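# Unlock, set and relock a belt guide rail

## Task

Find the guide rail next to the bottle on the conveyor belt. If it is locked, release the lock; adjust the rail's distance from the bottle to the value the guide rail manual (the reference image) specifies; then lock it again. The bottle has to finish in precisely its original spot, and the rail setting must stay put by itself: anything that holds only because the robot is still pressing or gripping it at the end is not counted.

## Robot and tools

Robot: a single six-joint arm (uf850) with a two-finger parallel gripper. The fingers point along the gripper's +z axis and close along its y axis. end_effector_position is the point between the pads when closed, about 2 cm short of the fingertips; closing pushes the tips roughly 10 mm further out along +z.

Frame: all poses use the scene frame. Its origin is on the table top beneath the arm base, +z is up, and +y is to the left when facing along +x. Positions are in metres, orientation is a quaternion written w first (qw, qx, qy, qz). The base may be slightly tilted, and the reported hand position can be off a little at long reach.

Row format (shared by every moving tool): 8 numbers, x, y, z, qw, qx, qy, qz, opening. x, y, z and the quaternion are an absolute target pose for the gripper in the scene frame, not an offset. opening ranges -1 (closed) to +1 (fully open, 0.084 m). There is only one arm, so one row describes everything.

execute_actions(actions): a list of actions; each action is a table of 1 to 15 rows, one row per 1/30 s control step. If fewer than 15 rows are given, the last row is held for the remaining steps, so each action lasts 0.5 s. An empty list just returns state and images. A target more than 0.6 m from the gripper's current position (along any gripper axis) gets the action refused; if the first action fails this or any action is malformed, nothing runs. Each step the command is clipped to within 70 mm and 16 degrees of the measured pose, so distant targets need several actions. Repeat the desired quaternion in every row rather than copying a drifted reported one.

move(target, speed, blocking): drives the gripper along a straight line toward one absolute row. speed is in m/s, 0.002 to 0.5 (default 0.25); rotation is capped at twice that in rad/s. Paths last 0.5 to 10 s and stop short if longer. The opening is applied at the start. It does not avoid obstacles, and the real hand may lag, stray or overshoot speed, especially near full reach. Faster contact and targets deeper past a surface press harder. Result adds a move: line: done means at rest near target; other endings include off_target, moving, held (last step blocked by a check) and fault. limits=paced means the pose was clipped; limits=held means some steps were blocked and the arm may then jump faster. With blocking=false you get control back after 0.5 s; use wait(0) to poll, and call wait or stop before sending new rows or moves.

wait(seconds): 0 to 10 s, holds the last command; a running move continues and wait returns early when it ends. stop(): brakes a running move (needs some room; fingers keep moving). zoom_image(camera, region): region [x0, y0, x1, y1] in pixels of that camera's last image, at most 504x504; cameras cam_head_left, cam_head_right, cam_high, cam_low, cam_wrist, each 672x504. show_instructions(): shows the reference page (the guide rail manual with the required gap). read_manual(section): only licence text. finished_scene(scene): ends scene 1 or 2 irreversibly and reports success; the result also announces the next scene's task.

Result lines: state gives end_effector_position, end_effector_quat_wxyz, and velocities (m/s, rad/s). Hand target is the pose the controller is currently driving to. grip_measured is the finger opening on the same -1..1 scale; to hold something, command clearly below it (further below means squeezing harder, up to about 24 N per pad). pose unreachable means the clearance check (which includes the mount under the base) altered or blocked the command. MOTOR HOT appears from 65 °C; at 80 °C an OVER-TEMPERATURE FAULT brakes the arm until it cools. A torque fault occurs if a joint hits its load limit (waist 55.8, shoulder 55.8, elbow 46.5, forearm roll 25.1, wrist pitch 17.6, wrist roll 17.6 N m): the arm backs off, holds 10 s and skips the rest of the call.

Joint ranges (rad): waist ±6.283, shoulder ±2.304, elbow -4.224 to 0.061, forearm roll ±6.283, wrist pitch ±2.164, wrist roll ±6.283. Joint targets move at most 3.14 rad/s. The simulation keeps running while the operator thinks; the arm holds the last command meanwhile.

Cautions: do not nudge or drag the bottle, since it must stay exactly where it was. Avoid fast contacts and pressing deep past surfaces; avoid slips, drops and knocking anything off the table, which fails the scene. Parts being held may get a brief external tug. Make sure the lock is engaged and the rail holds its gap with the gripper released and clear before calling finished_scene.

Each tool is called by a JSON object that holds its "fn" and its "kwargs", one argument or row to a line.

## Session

{"fn": "show_instructions", "kwargs": {

}}

{"fn": "execute_actions", "kwargs": {
  "actions": []
}}

Reference images for this scene: guide rail manual.

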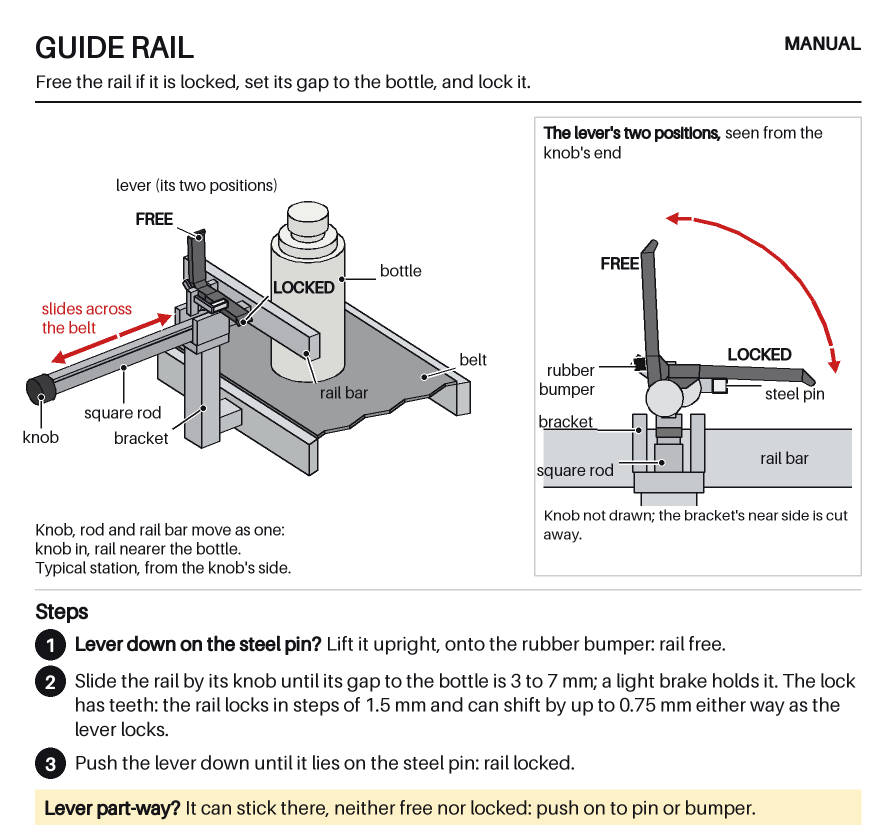

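Scene clock: 0.00 s.
end_effector_position=(+0.1909, +0.3119, +0.2594) grip_measured=+1.00 end_effector_quat_wxyz=(+0.629, +0.763, -0.123, +0.085) end_effector_velocity=(+0.000, -0.000, -0.000) end_effector_angular_velocity=(-0.000, +0.001, +0.000)
Joint positions: [ 1.328 -0.916 -1.2   -0.308 -1.597  1.822  0.084]
Joint velocities: [-0.    -0.001 -0.    -0.     0.    -0.001  0.   ]
Motor temperatures (°C, as the motors report them): [21 19 21 23 22 26]
Hand target: +0.191, +0.312, +0.259; +0.629, +0.763, -0.123, +0.085
camera_calibration (this result's frames):
cam_wrist: T_world_to_cam=[[-0.277061, -0.167654, 0.946113, -0.111467], [-0.960787, 0.059846, -0.270753, 0.301497], [-0.0112282, -0.984028, -0.177661, 0.486769], [0, 0, 0, 1]] pos_world=[0.264256, 0.442263, 0.273571]

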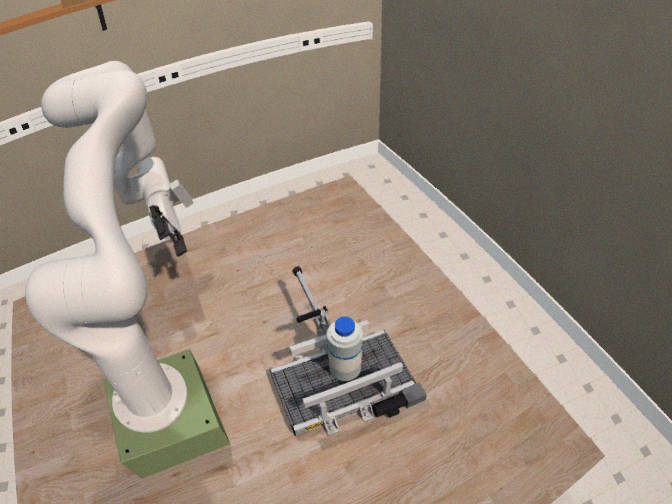

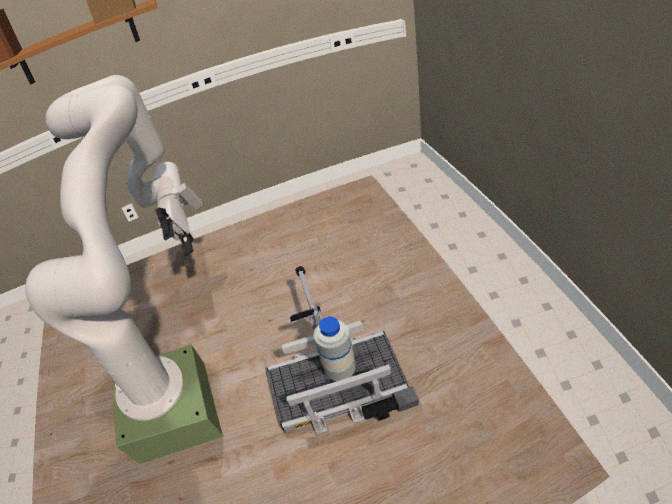

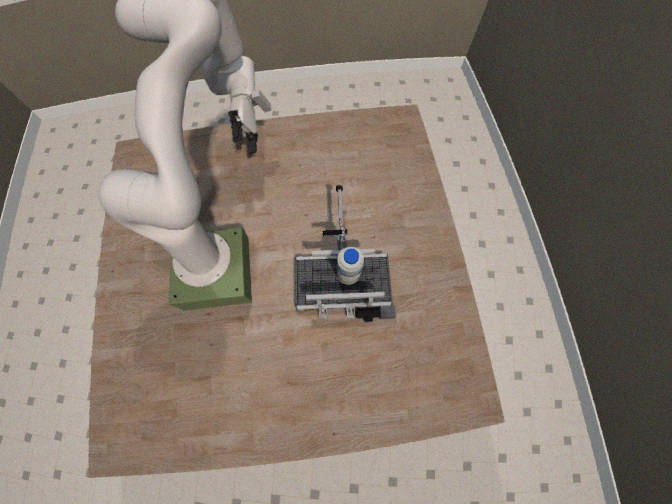

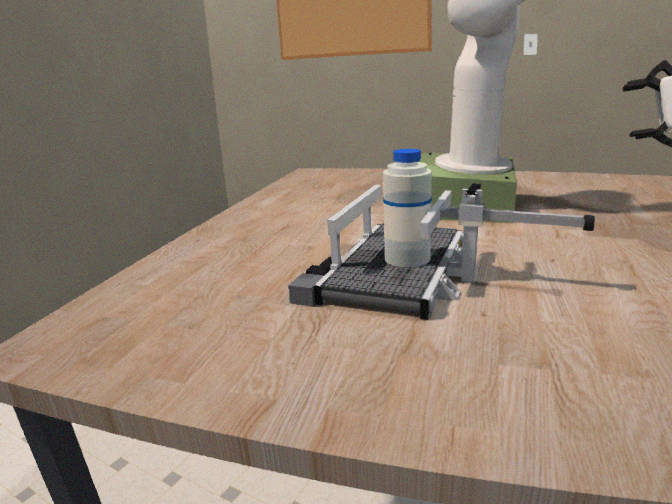

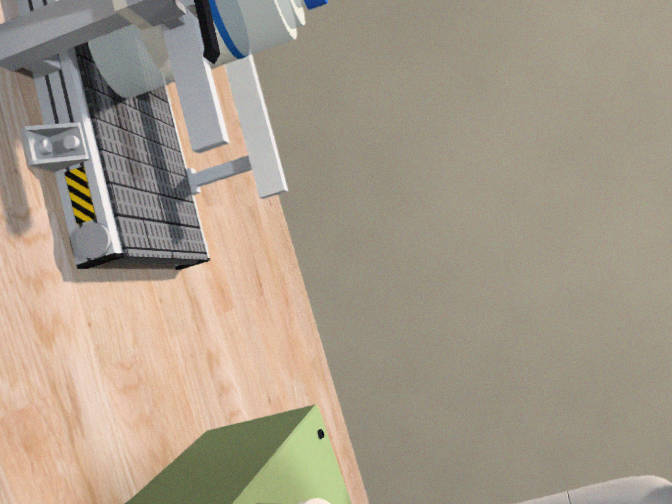

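{"fn": "move", "kwargs": {
  "target": [0.435,0.10,0.33,0,0.663,-0.749,0,-1],
  "speed": 0.4
}}

Scene clock: 8.27 s.
end_effector_position=(+0.4364, +0.0988, +0.3317) grip_measured=-1.00 end_effector_quat_wxyz=(+0.001, -0.664, +0.748, -0.005) end_effector_velocity=(+0.001, -0.000, +0.000) end_effector_angular_velocity=(+0.014, -0.001, -0.003)
Joint positions: [ 0.276 -0.128 -0.751  0.058 -0.563  1.827  0.   ]
Joint velocities: [-0.009 -0.    -0.     0.026  0.002 -0.027  0.   ]
Motor temperatures (°C, as the motors report them): [21 19 21 23 22 26]
Hand target: +0.436, +0.099, +0.332; +0.002, -0.664, +0.748, -0.005
Off the commanded pose: 0.003 m, 1 deg.
move: done
camera_calibration (this result's frames):
cam_wrist: T_world_to_cam=[[-0.994932, 0.100501, 0.00305268, 0.452048], [0.100401, 0.994662, -0.0238144, -0.0676366], [-0.00542976, -0.0233872, -0.999712, 0.467939], [0, 0, 0, 1]] pos_world=[0.459089, 0.032788, 0.464813]

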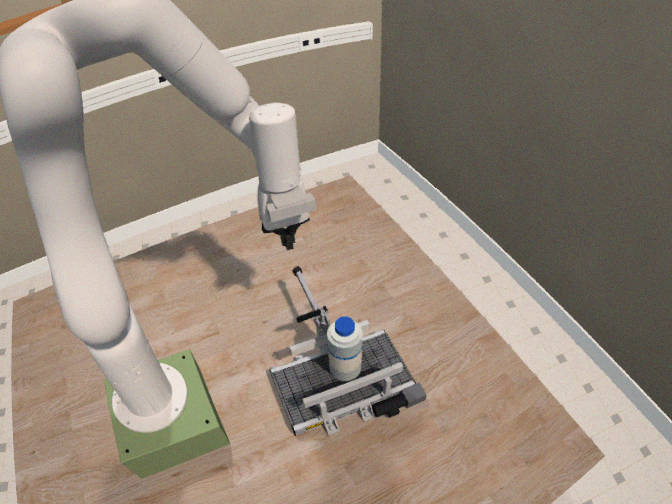

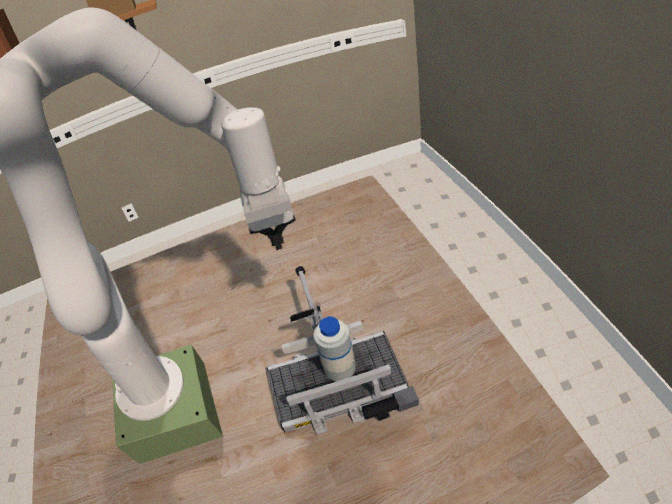

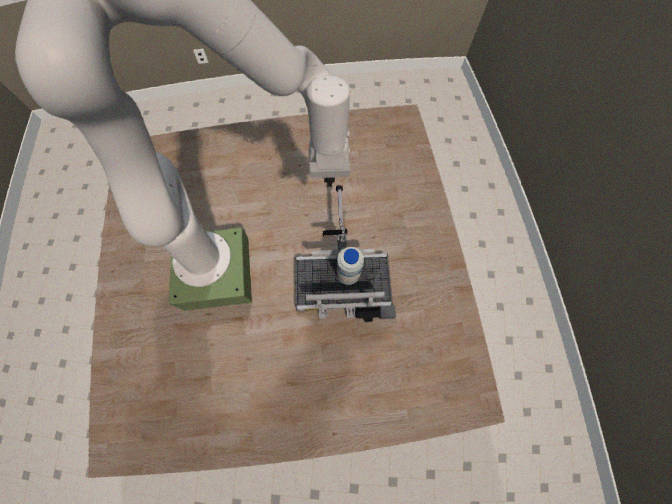

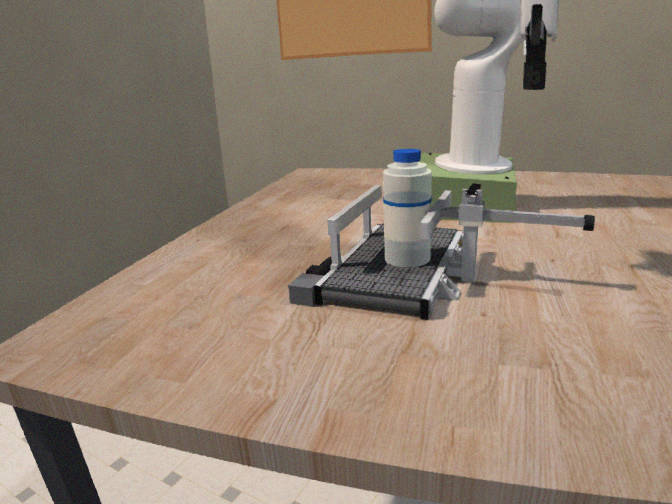

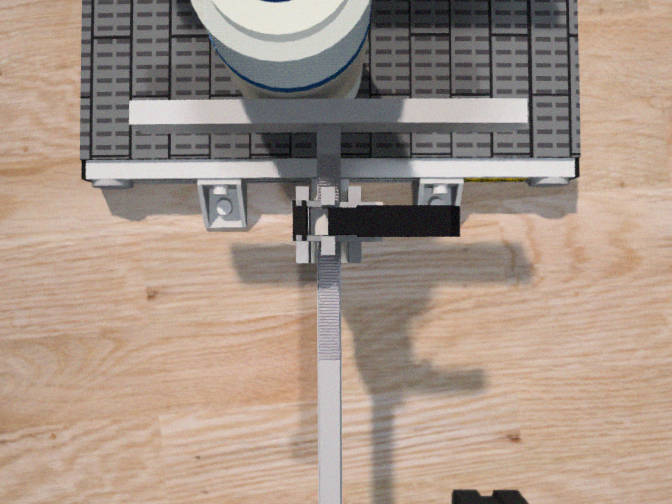

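{"fn": "move", "kwargs": {
  "target": [0.412,0.0158,0.20,0,0.05,0.999,0,-0.15],
  "speed": 0.4
}}

{"fn": "move", "kwargs": {
  "target": [0.412,0.0158,0.157,0,0.05,0.999,0,-0.15],
  "speed": 0.08
}}

{"fn": "execute_actions", "kwargs": {
  "actions": [
    [[0.412,0.0158,0.157,0,0.05,0.999,0,-0.5]],
    [[0.412,0.0158,0.157,0,0.05,0.999,0,-0.9]]
  ]
}}

{"fn": "zoom_image", "kwargs": {
  "camera": "cam_low",
  "region": [380,100,560,260]
}}

Scene clock: 29.37 s.
end_effector_position=(+0.4124, +0.0152, +0.1998) grip_measured=-0.16 end_effector_quat_wxyz=(+0.000, +0.050, +0.999, -0.000) end_effector_velocity=(-0.000, -0.000, -0.001) end_effector_angular_velocity=(-0.012, +0.004, -0.011)
Joint positions: [ 0.088 -0.37  -0.634  0.214 -0.224  3.03   0.037]
Joint velocities: [ 0.006 -0.004 -0.002 -0.057 -0.     0.073 -0.   ]
Motor temperatures (°C, as the motors report them): [21 19 21 23 22 26]
Hand target: +0.412, +0.015, +0.200; +0.000, +0.050, +0.999, -0.001
Off the commanded pose: 0.001 m, 0 deg.
move: done
camera_calibration (this result's frames):
cam_wrist: T_world_to_cam=[[0.0809598, 0.996648, 0.0117201, -0.0221122], [0.996584, -0.080751, -0.0173152, -0.339795], [-0.0163107, 0.0130819, -0.999781, 0.337945], [0, 0, 0, 1]] pos_world=[0.345937, -0.00982164, 0.332247]

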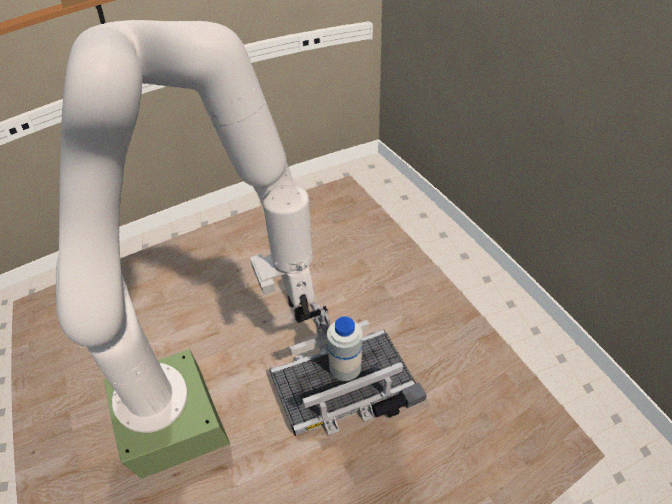

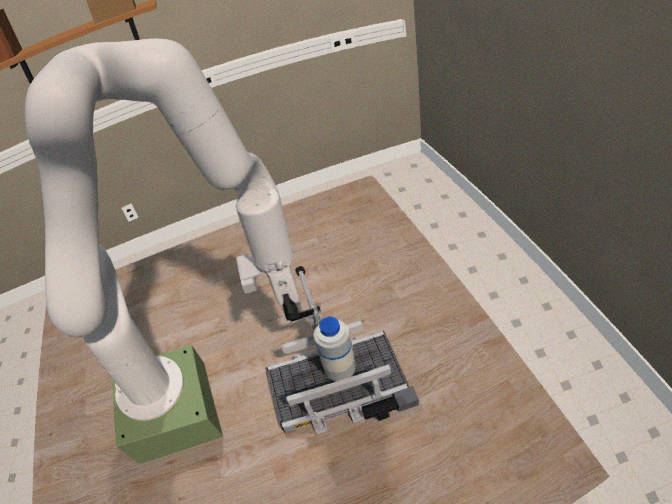

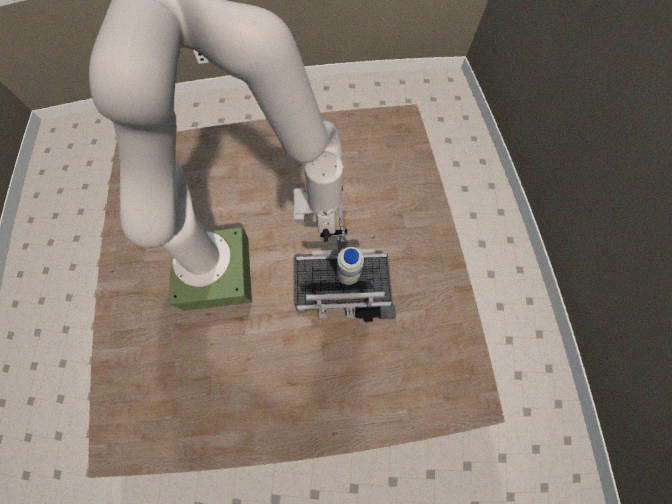

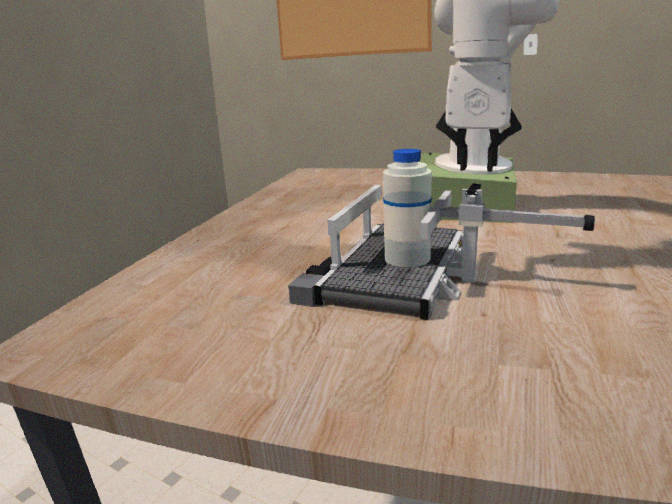

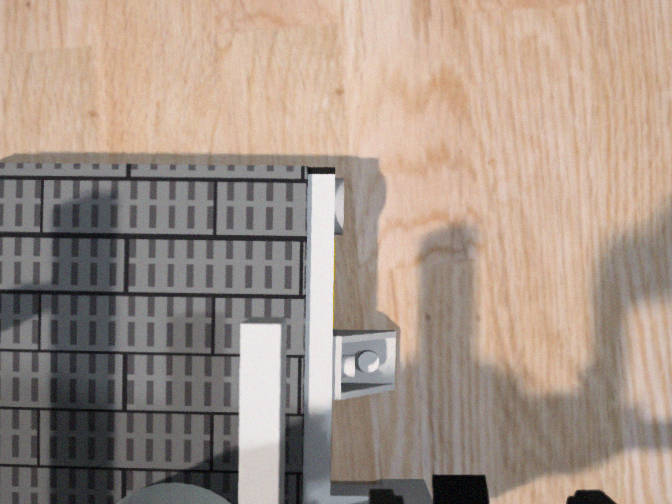

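Scene clock: 30.37 s.
end_effector_position=(+0.4122, +0.0156, +0.1572) grip_measured=-0.16 end_effector_quat_wxyz=(-0.000, +0.050, +0.999, -0.001) end_effector_velocity=(+0.000, +0.000, -0.002) end_effector_angular_velocity=(+0.008, -0.002, -0.001)
Joint positions: [ 0.095 -0.485 -0.648  0.364 -0.127  2.885  0.037]
Joint velocities: [-0.004 -0.006  0.     0.085  0.005 -0.088 -0.   ]
Motor temperatures (°C, as the motors report them): [21 19 21 23 22 26]
Hand target: +0.412, +0.016, +0.157; -0.000, +0.050, +0.999, -0.001
Off the commanded pose: 0.000 m, 0 deg.
move: done
camera_calibration (this result's frames):
cam_wrist: T_world_to_cam=[[0.0820384, 0.996578, 0.010085, -0.0221733], [0.996469, -0.0818395, -0.0187665, -0.339975], [-0.017877, 0.0115889, -0.999773, 0.296008], [0, 0, 0, 1]] pos_world=[0.345885, -0.00915635, 0.289784]

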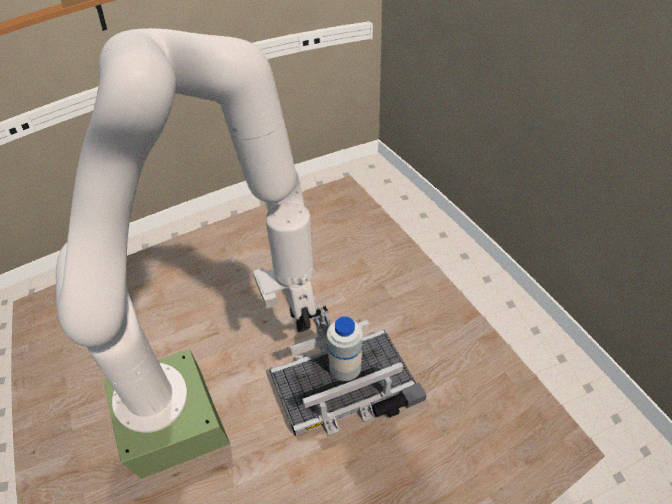

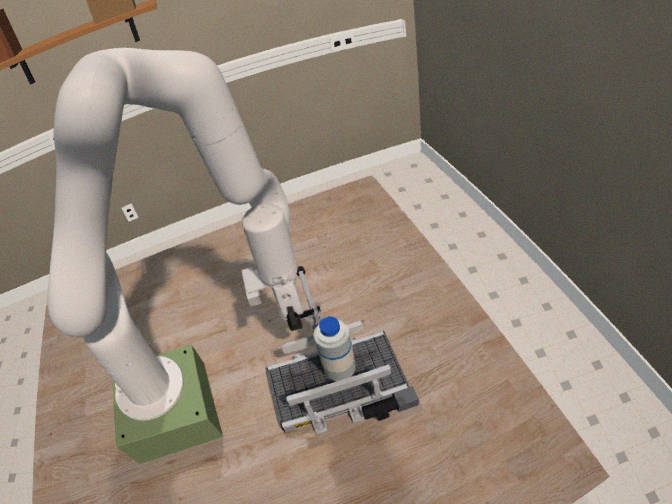

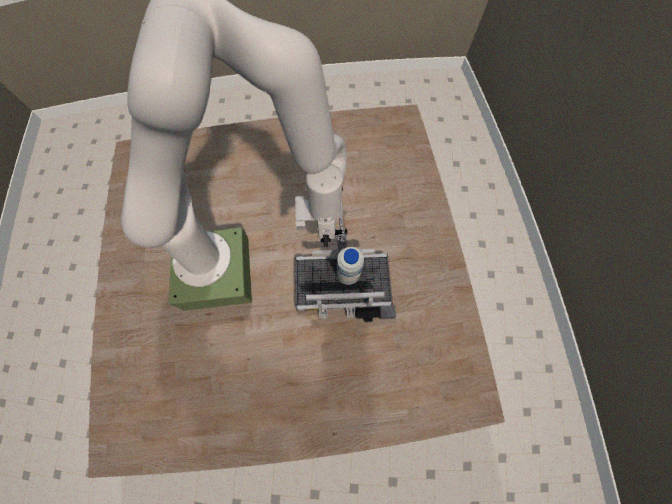

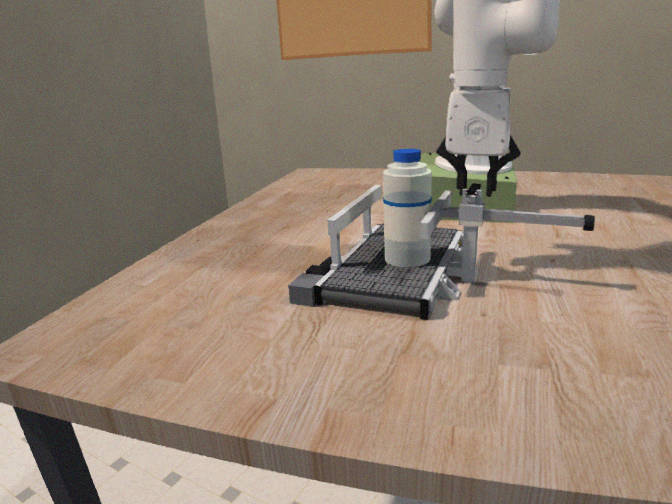

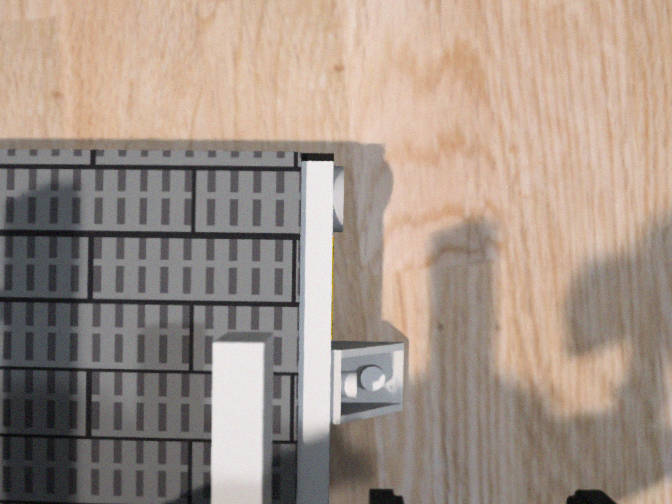

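Scene clock: 31.37 s.
end_effector_position=(+0.4120, +0.0156, +0.1570) grip_measured=-0.69 end_effector_quat_wxyz=(+0.000, +0.050, +0.999, -0.000) end_effector_velocity=(+0.001, +0.000, +0.001) end_effector_angular_velocity=(+0.000, -0.001, +0.002)
Joint positions: [ 0.094 -0.485 -0.647  0.387 -0.126  2.862  0.014]
Joint velocities: [ 0.001  0.001 -0.001 -0.001 -0.001 -0.001 -0.   ]
Motor temperatures (°C, as the motors report them): [21 19 21 23 22 26]
Hand target: +0.412, +0.016, +0.157; -0.000, +0.050, +0.999, -0.000
Off the commanded pose: 0.000 m, 0 deg.
camera_calibration (this result's frames):
cam_wrist: T_world_to_cam=[[0.0821359, 0.996544, 0.0124102, -0.0225915], [0.996476, -0.0819051, -0.0180791, -0.339919], [-0.0170001, 0.0138514, -0.99976, 0.295366], [0, 0, 0, 1]] pos_world=[0.345598, -0.00941894, 0.28943]

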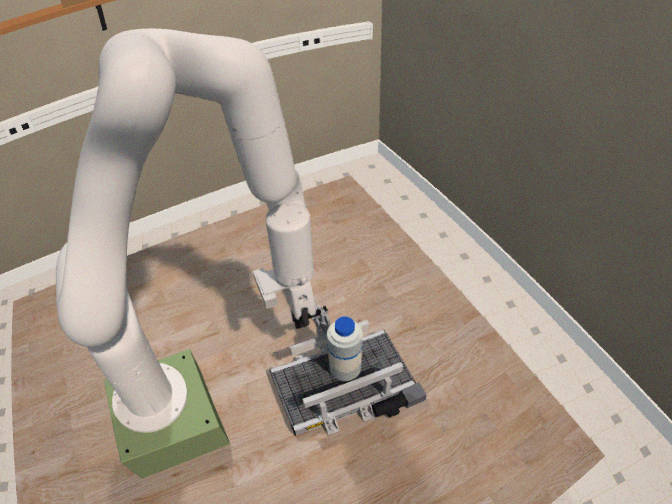

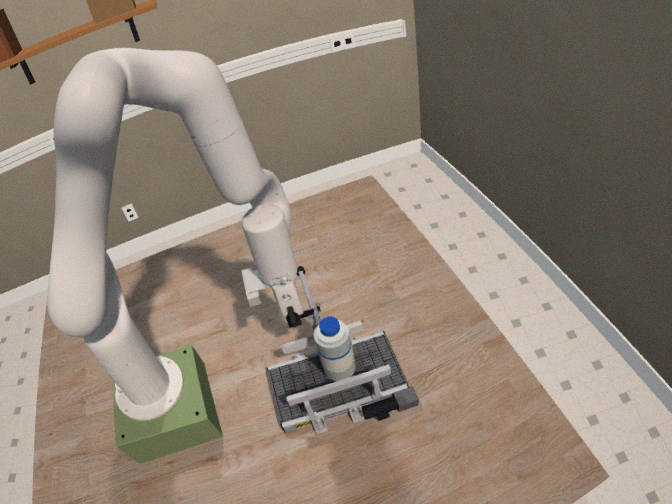

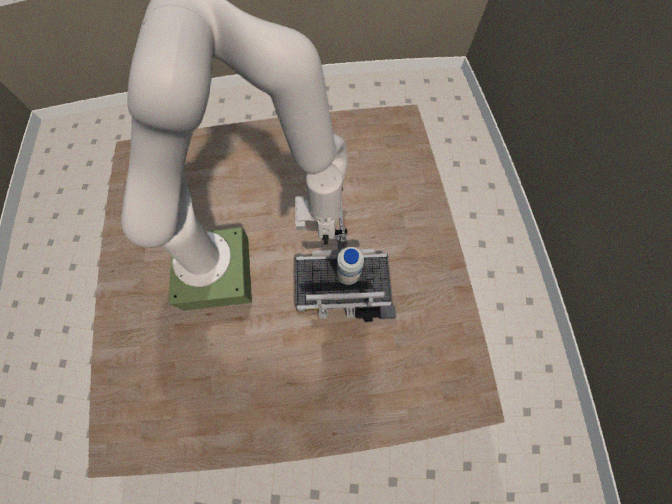

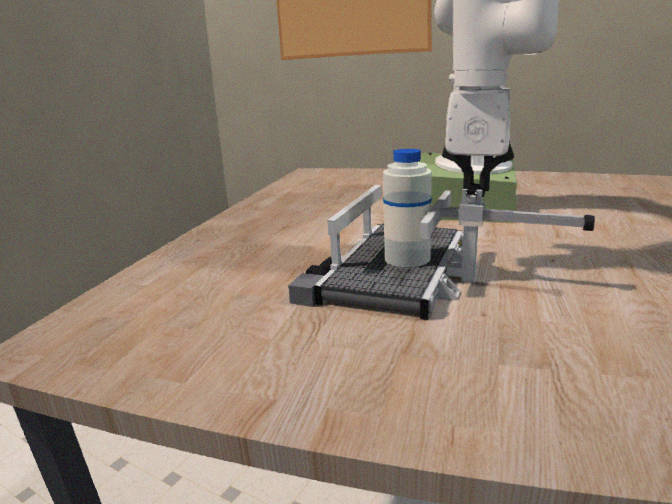

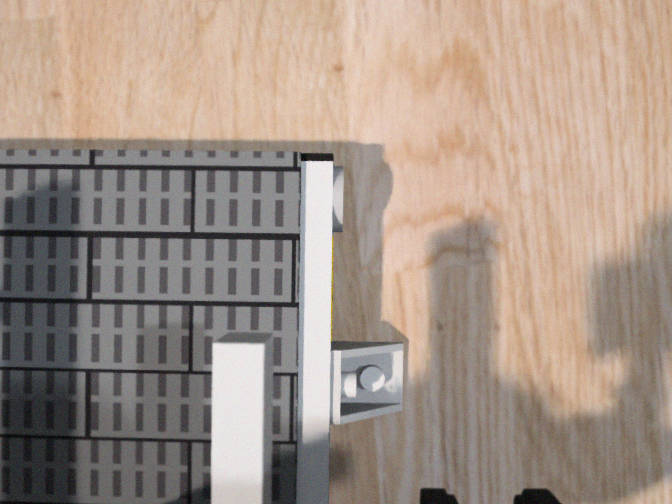

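Region (380, 100, 560, 260) of cam_low's 672x504 image, scaled by 2.800, with more detail than that image has.

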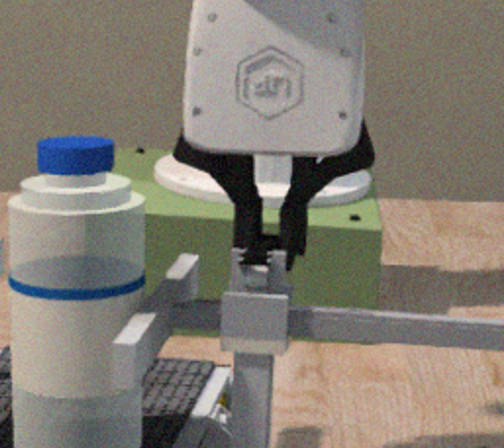

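{"fn": "move", "kwargs": {
  "target": [0.4172,0.0153,0.1695,-0.130,0.0496,0.990,0.0065,-0.9],
  "speed": 0.15
}}

{"fn": "move", "kwargs": {
  "target": [0.4256,0.0144,0.180,-0.259,0.048,0.965,0.013,-0.9],
  "speed": 0.2
}}

{"fn": "move", "kwargs": {
  "target": [0.4363,0.0134,0.188,-0.382,0.046,0.923,0.019,-0.9],
  "speed": 0.2
}}

{"fn": "zoom_image", "kwargs": {
  "camera": "cam_head_left",
  "region": [260,240,400,380]
}}

Scene clock: 41.97 s.
end_effector_position=(+0.4164, +0.0155, +0.1692) grip_measured=-0.69 end_effector_quat_wxyz=(-0.130, +0.050, +0.990, +0.007) end_effector_velocity=(+0.001, +0.001, +0.000) end_effector_angular_velocity=(-0.000, +0.009, -0.000)
Joint positions: [ 0.078 -0.571 -0.832  0.154 -0.483  3.078  0.014]
Joint velocities: [ 0.001 -0.005 -0.01  -0.004 -0.013  0.006 -0.   ]
Motor temperatures (°C, as the motors report them): [21 19 21 23 22 26]
Hand target: +0.417, +0.016, +0.169; -0.130, +0.050, +0.990, +0.007
Off the commanded pose: 0.001 m, 0 deg.
move: done
camera_calibration (this result's frames):
cam_wrist: T_world_to_cam=[[0.0859504, 0.996128, 0.0184995, -0.0255433], [0.957948, -0.0775253, -0.276272, -0.28445], [-0.273768, 0.0414672, -0.960901, 0.40753], [0, 0, 0, 1]] pos_world=[0.386252, -0.0135067, 0.313483]

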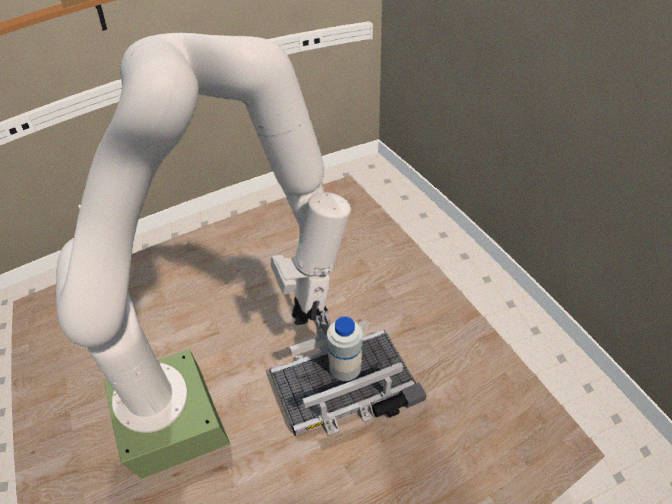

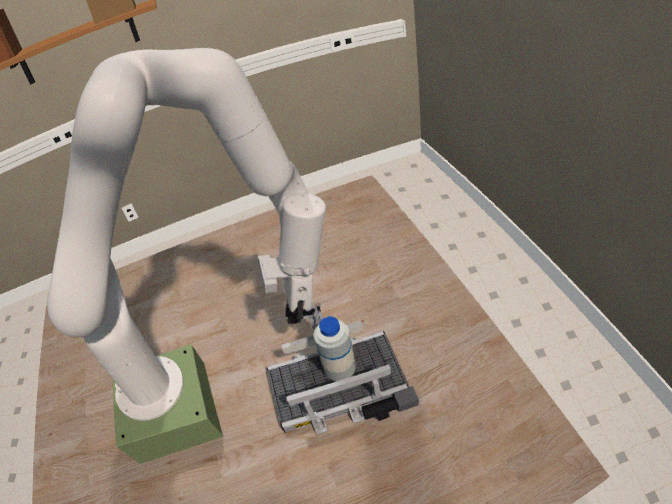

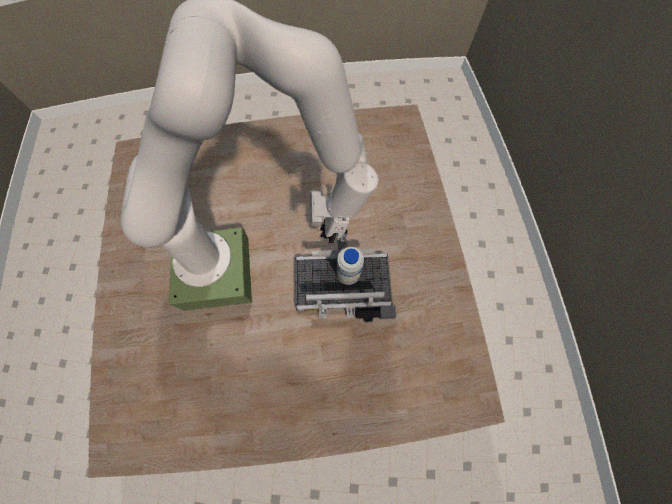

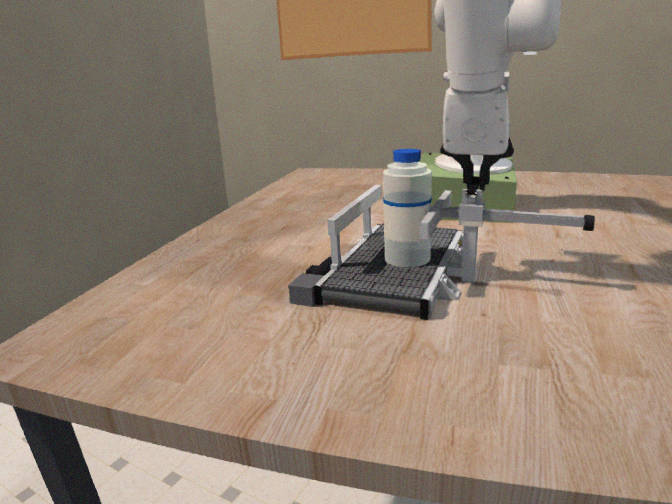

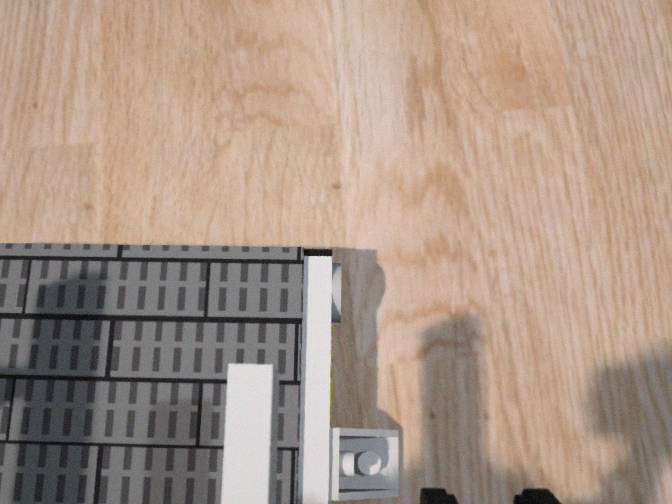

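Scene clock: 43.13 s.
end_effector_position=(+0.4238, +0.0147, +0.1808) grip_measured=-0.69 end_effector_quat_wxyz=(-0.262, +0.048, +0.964, +0.014) end_effector_velocity=(+0.000, -0.000, +0.000) end_effector_angular_velocity=(+0.000, +0.010, +0.000)
Joint positions: [ 0.068 -0.704 -1.039  0.113 -0.826  3.107  0.014]
Joint velocities: [ 0.    -0.006 -0.007 -0.001 -0.011  0.001 -0.   ]
Motor temperatures (°C, as the motors report them): [21 19 21 23 22 26]
Hand target: +0.425, +0.015, +0.180; -0.259, +0.048, +0.965, +0.013
Off the commanded pose: 0.002 m, 0 deg.
move: done
camera_calibration (this result's frames):
cam_wrist: T_world_to_cam=[[0.0904525, 0.995671, 0.021375, -0.0280937], [0.850245, -0.06603, -0.522229, -0.198423], [-0.518557, 0.0654109, -0.852537, 0.504606], [0, 0, 0, 1]] pos_world=[0.432916, -0.0181365, 0.327174]

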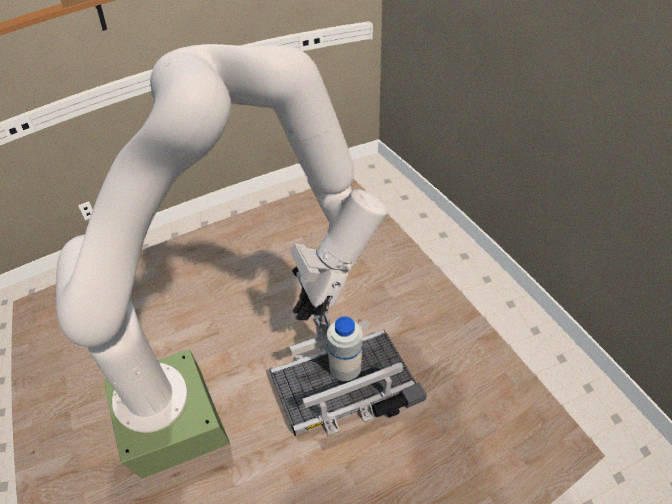

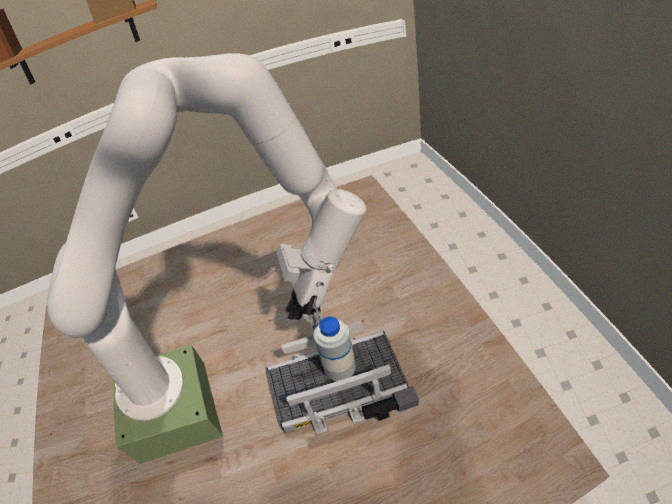

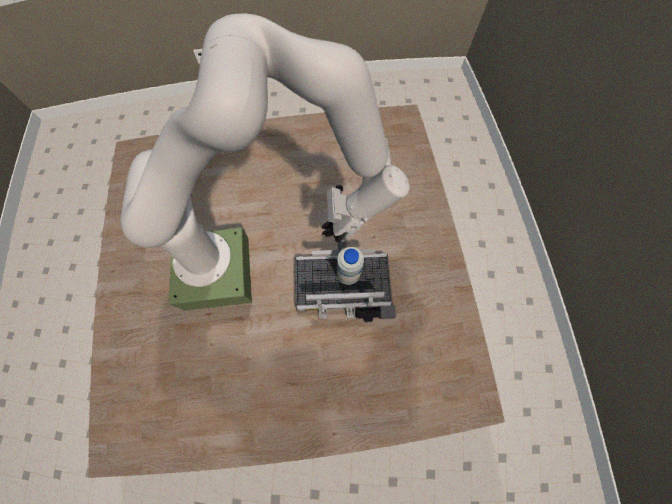

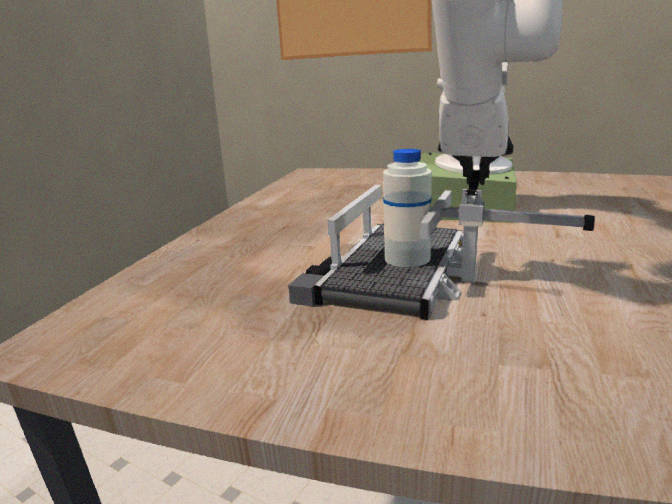

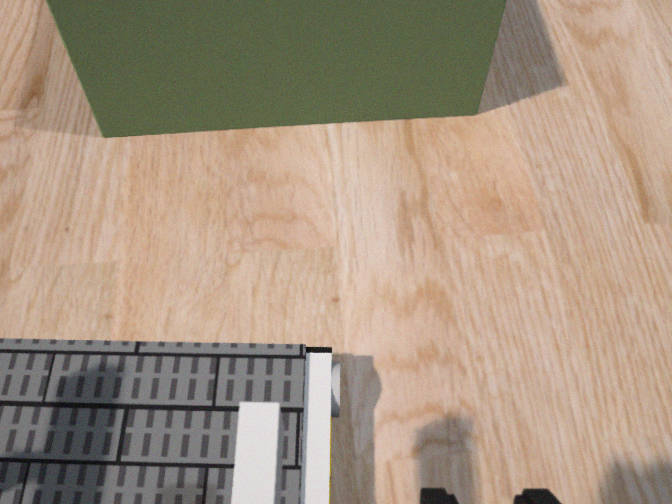

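Scene clock: 44.27 s.
end_effector_position=(+0.4337, +0.0138, +0.1903) grip_measured=-0.69 end_effector_quat_wxyz=(-0.388, +0.046, +0.920, +0.020) end_effector_velocity=(+0.000, +0.000, +0.000) end_effector_angular_velocity=(+0.001, +0.010, -0.001)
Joint positions: [ 0.063 -0.863 -1.25   0.096 -1.145  3.117  0.014]
Joint velocities: [ 0.    -0.006 -0.007  0.001 -0.011  0.    -0.   ]
Motor temperatures (°C, as the motors report them): [21 19 21 23 23 26]
Hand target: +0.436, +0.013, +0.188; -0.382, +0.046, +0.923, +0.019
Off the commanded pose: 0.003 m, 1 deg.
move: done
camera_calibration (this result's frames):
cam_wrist: T_world_to_cam=[[0.0963729, 0.995089, 0.0225866, -0.0310366], [0.68365, -0.0496836, -0.728117, -0.0907789], [-0.723419, 0.085612, -0.685081, 0.574587], [0, 0, 0, 1]] pos_world=[0.480719, -0.0228176, 0.328242]

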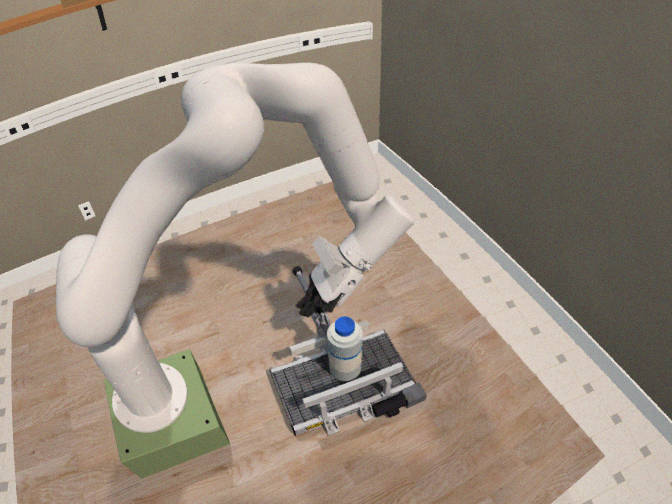

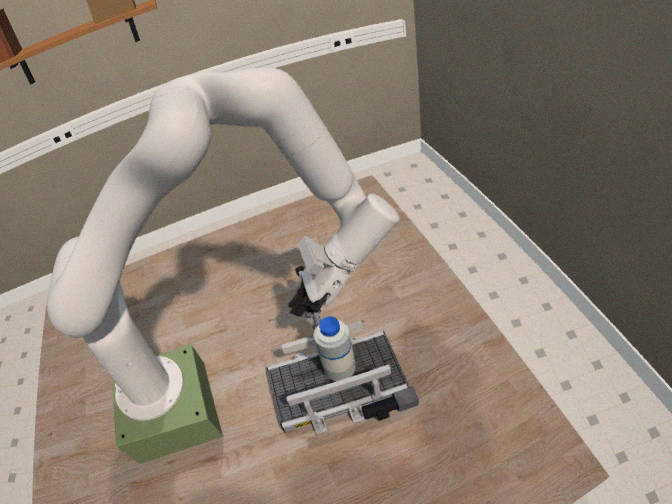

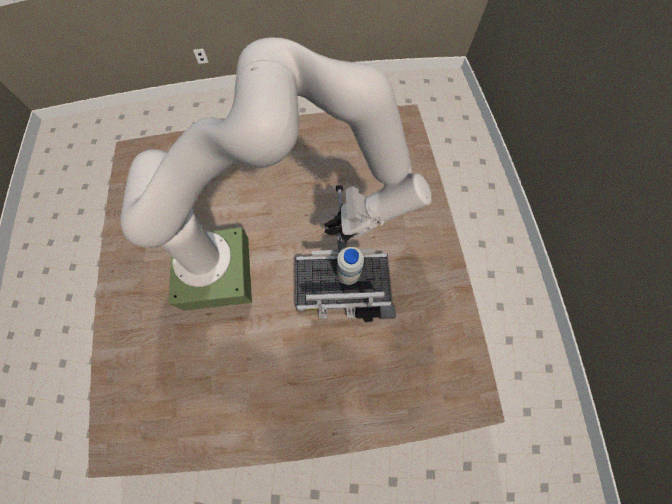

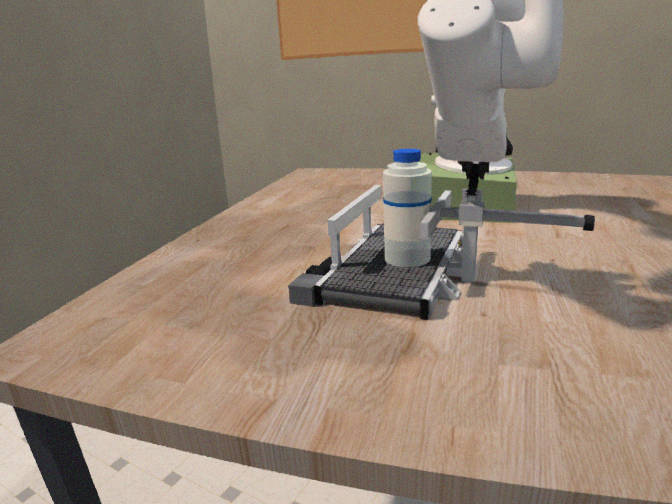

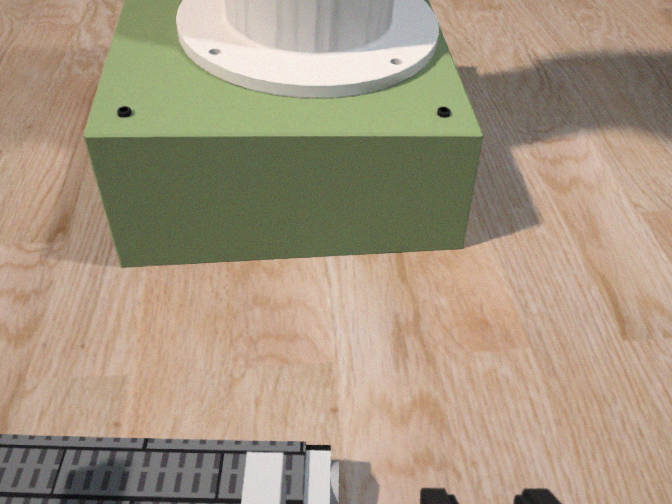

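Region (260, 240, 400, 380) of cam_head_left's 672x504 image, scaled by 3.600, with more detail than that image has.

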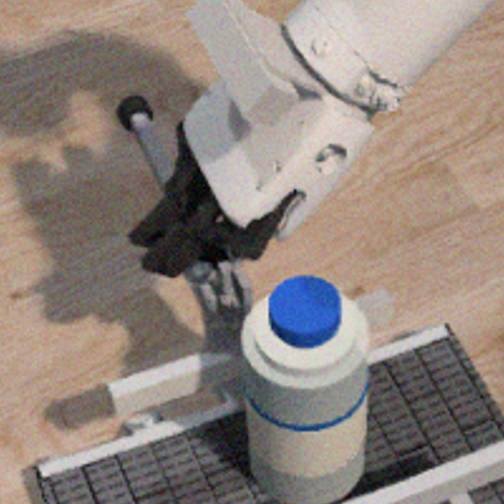

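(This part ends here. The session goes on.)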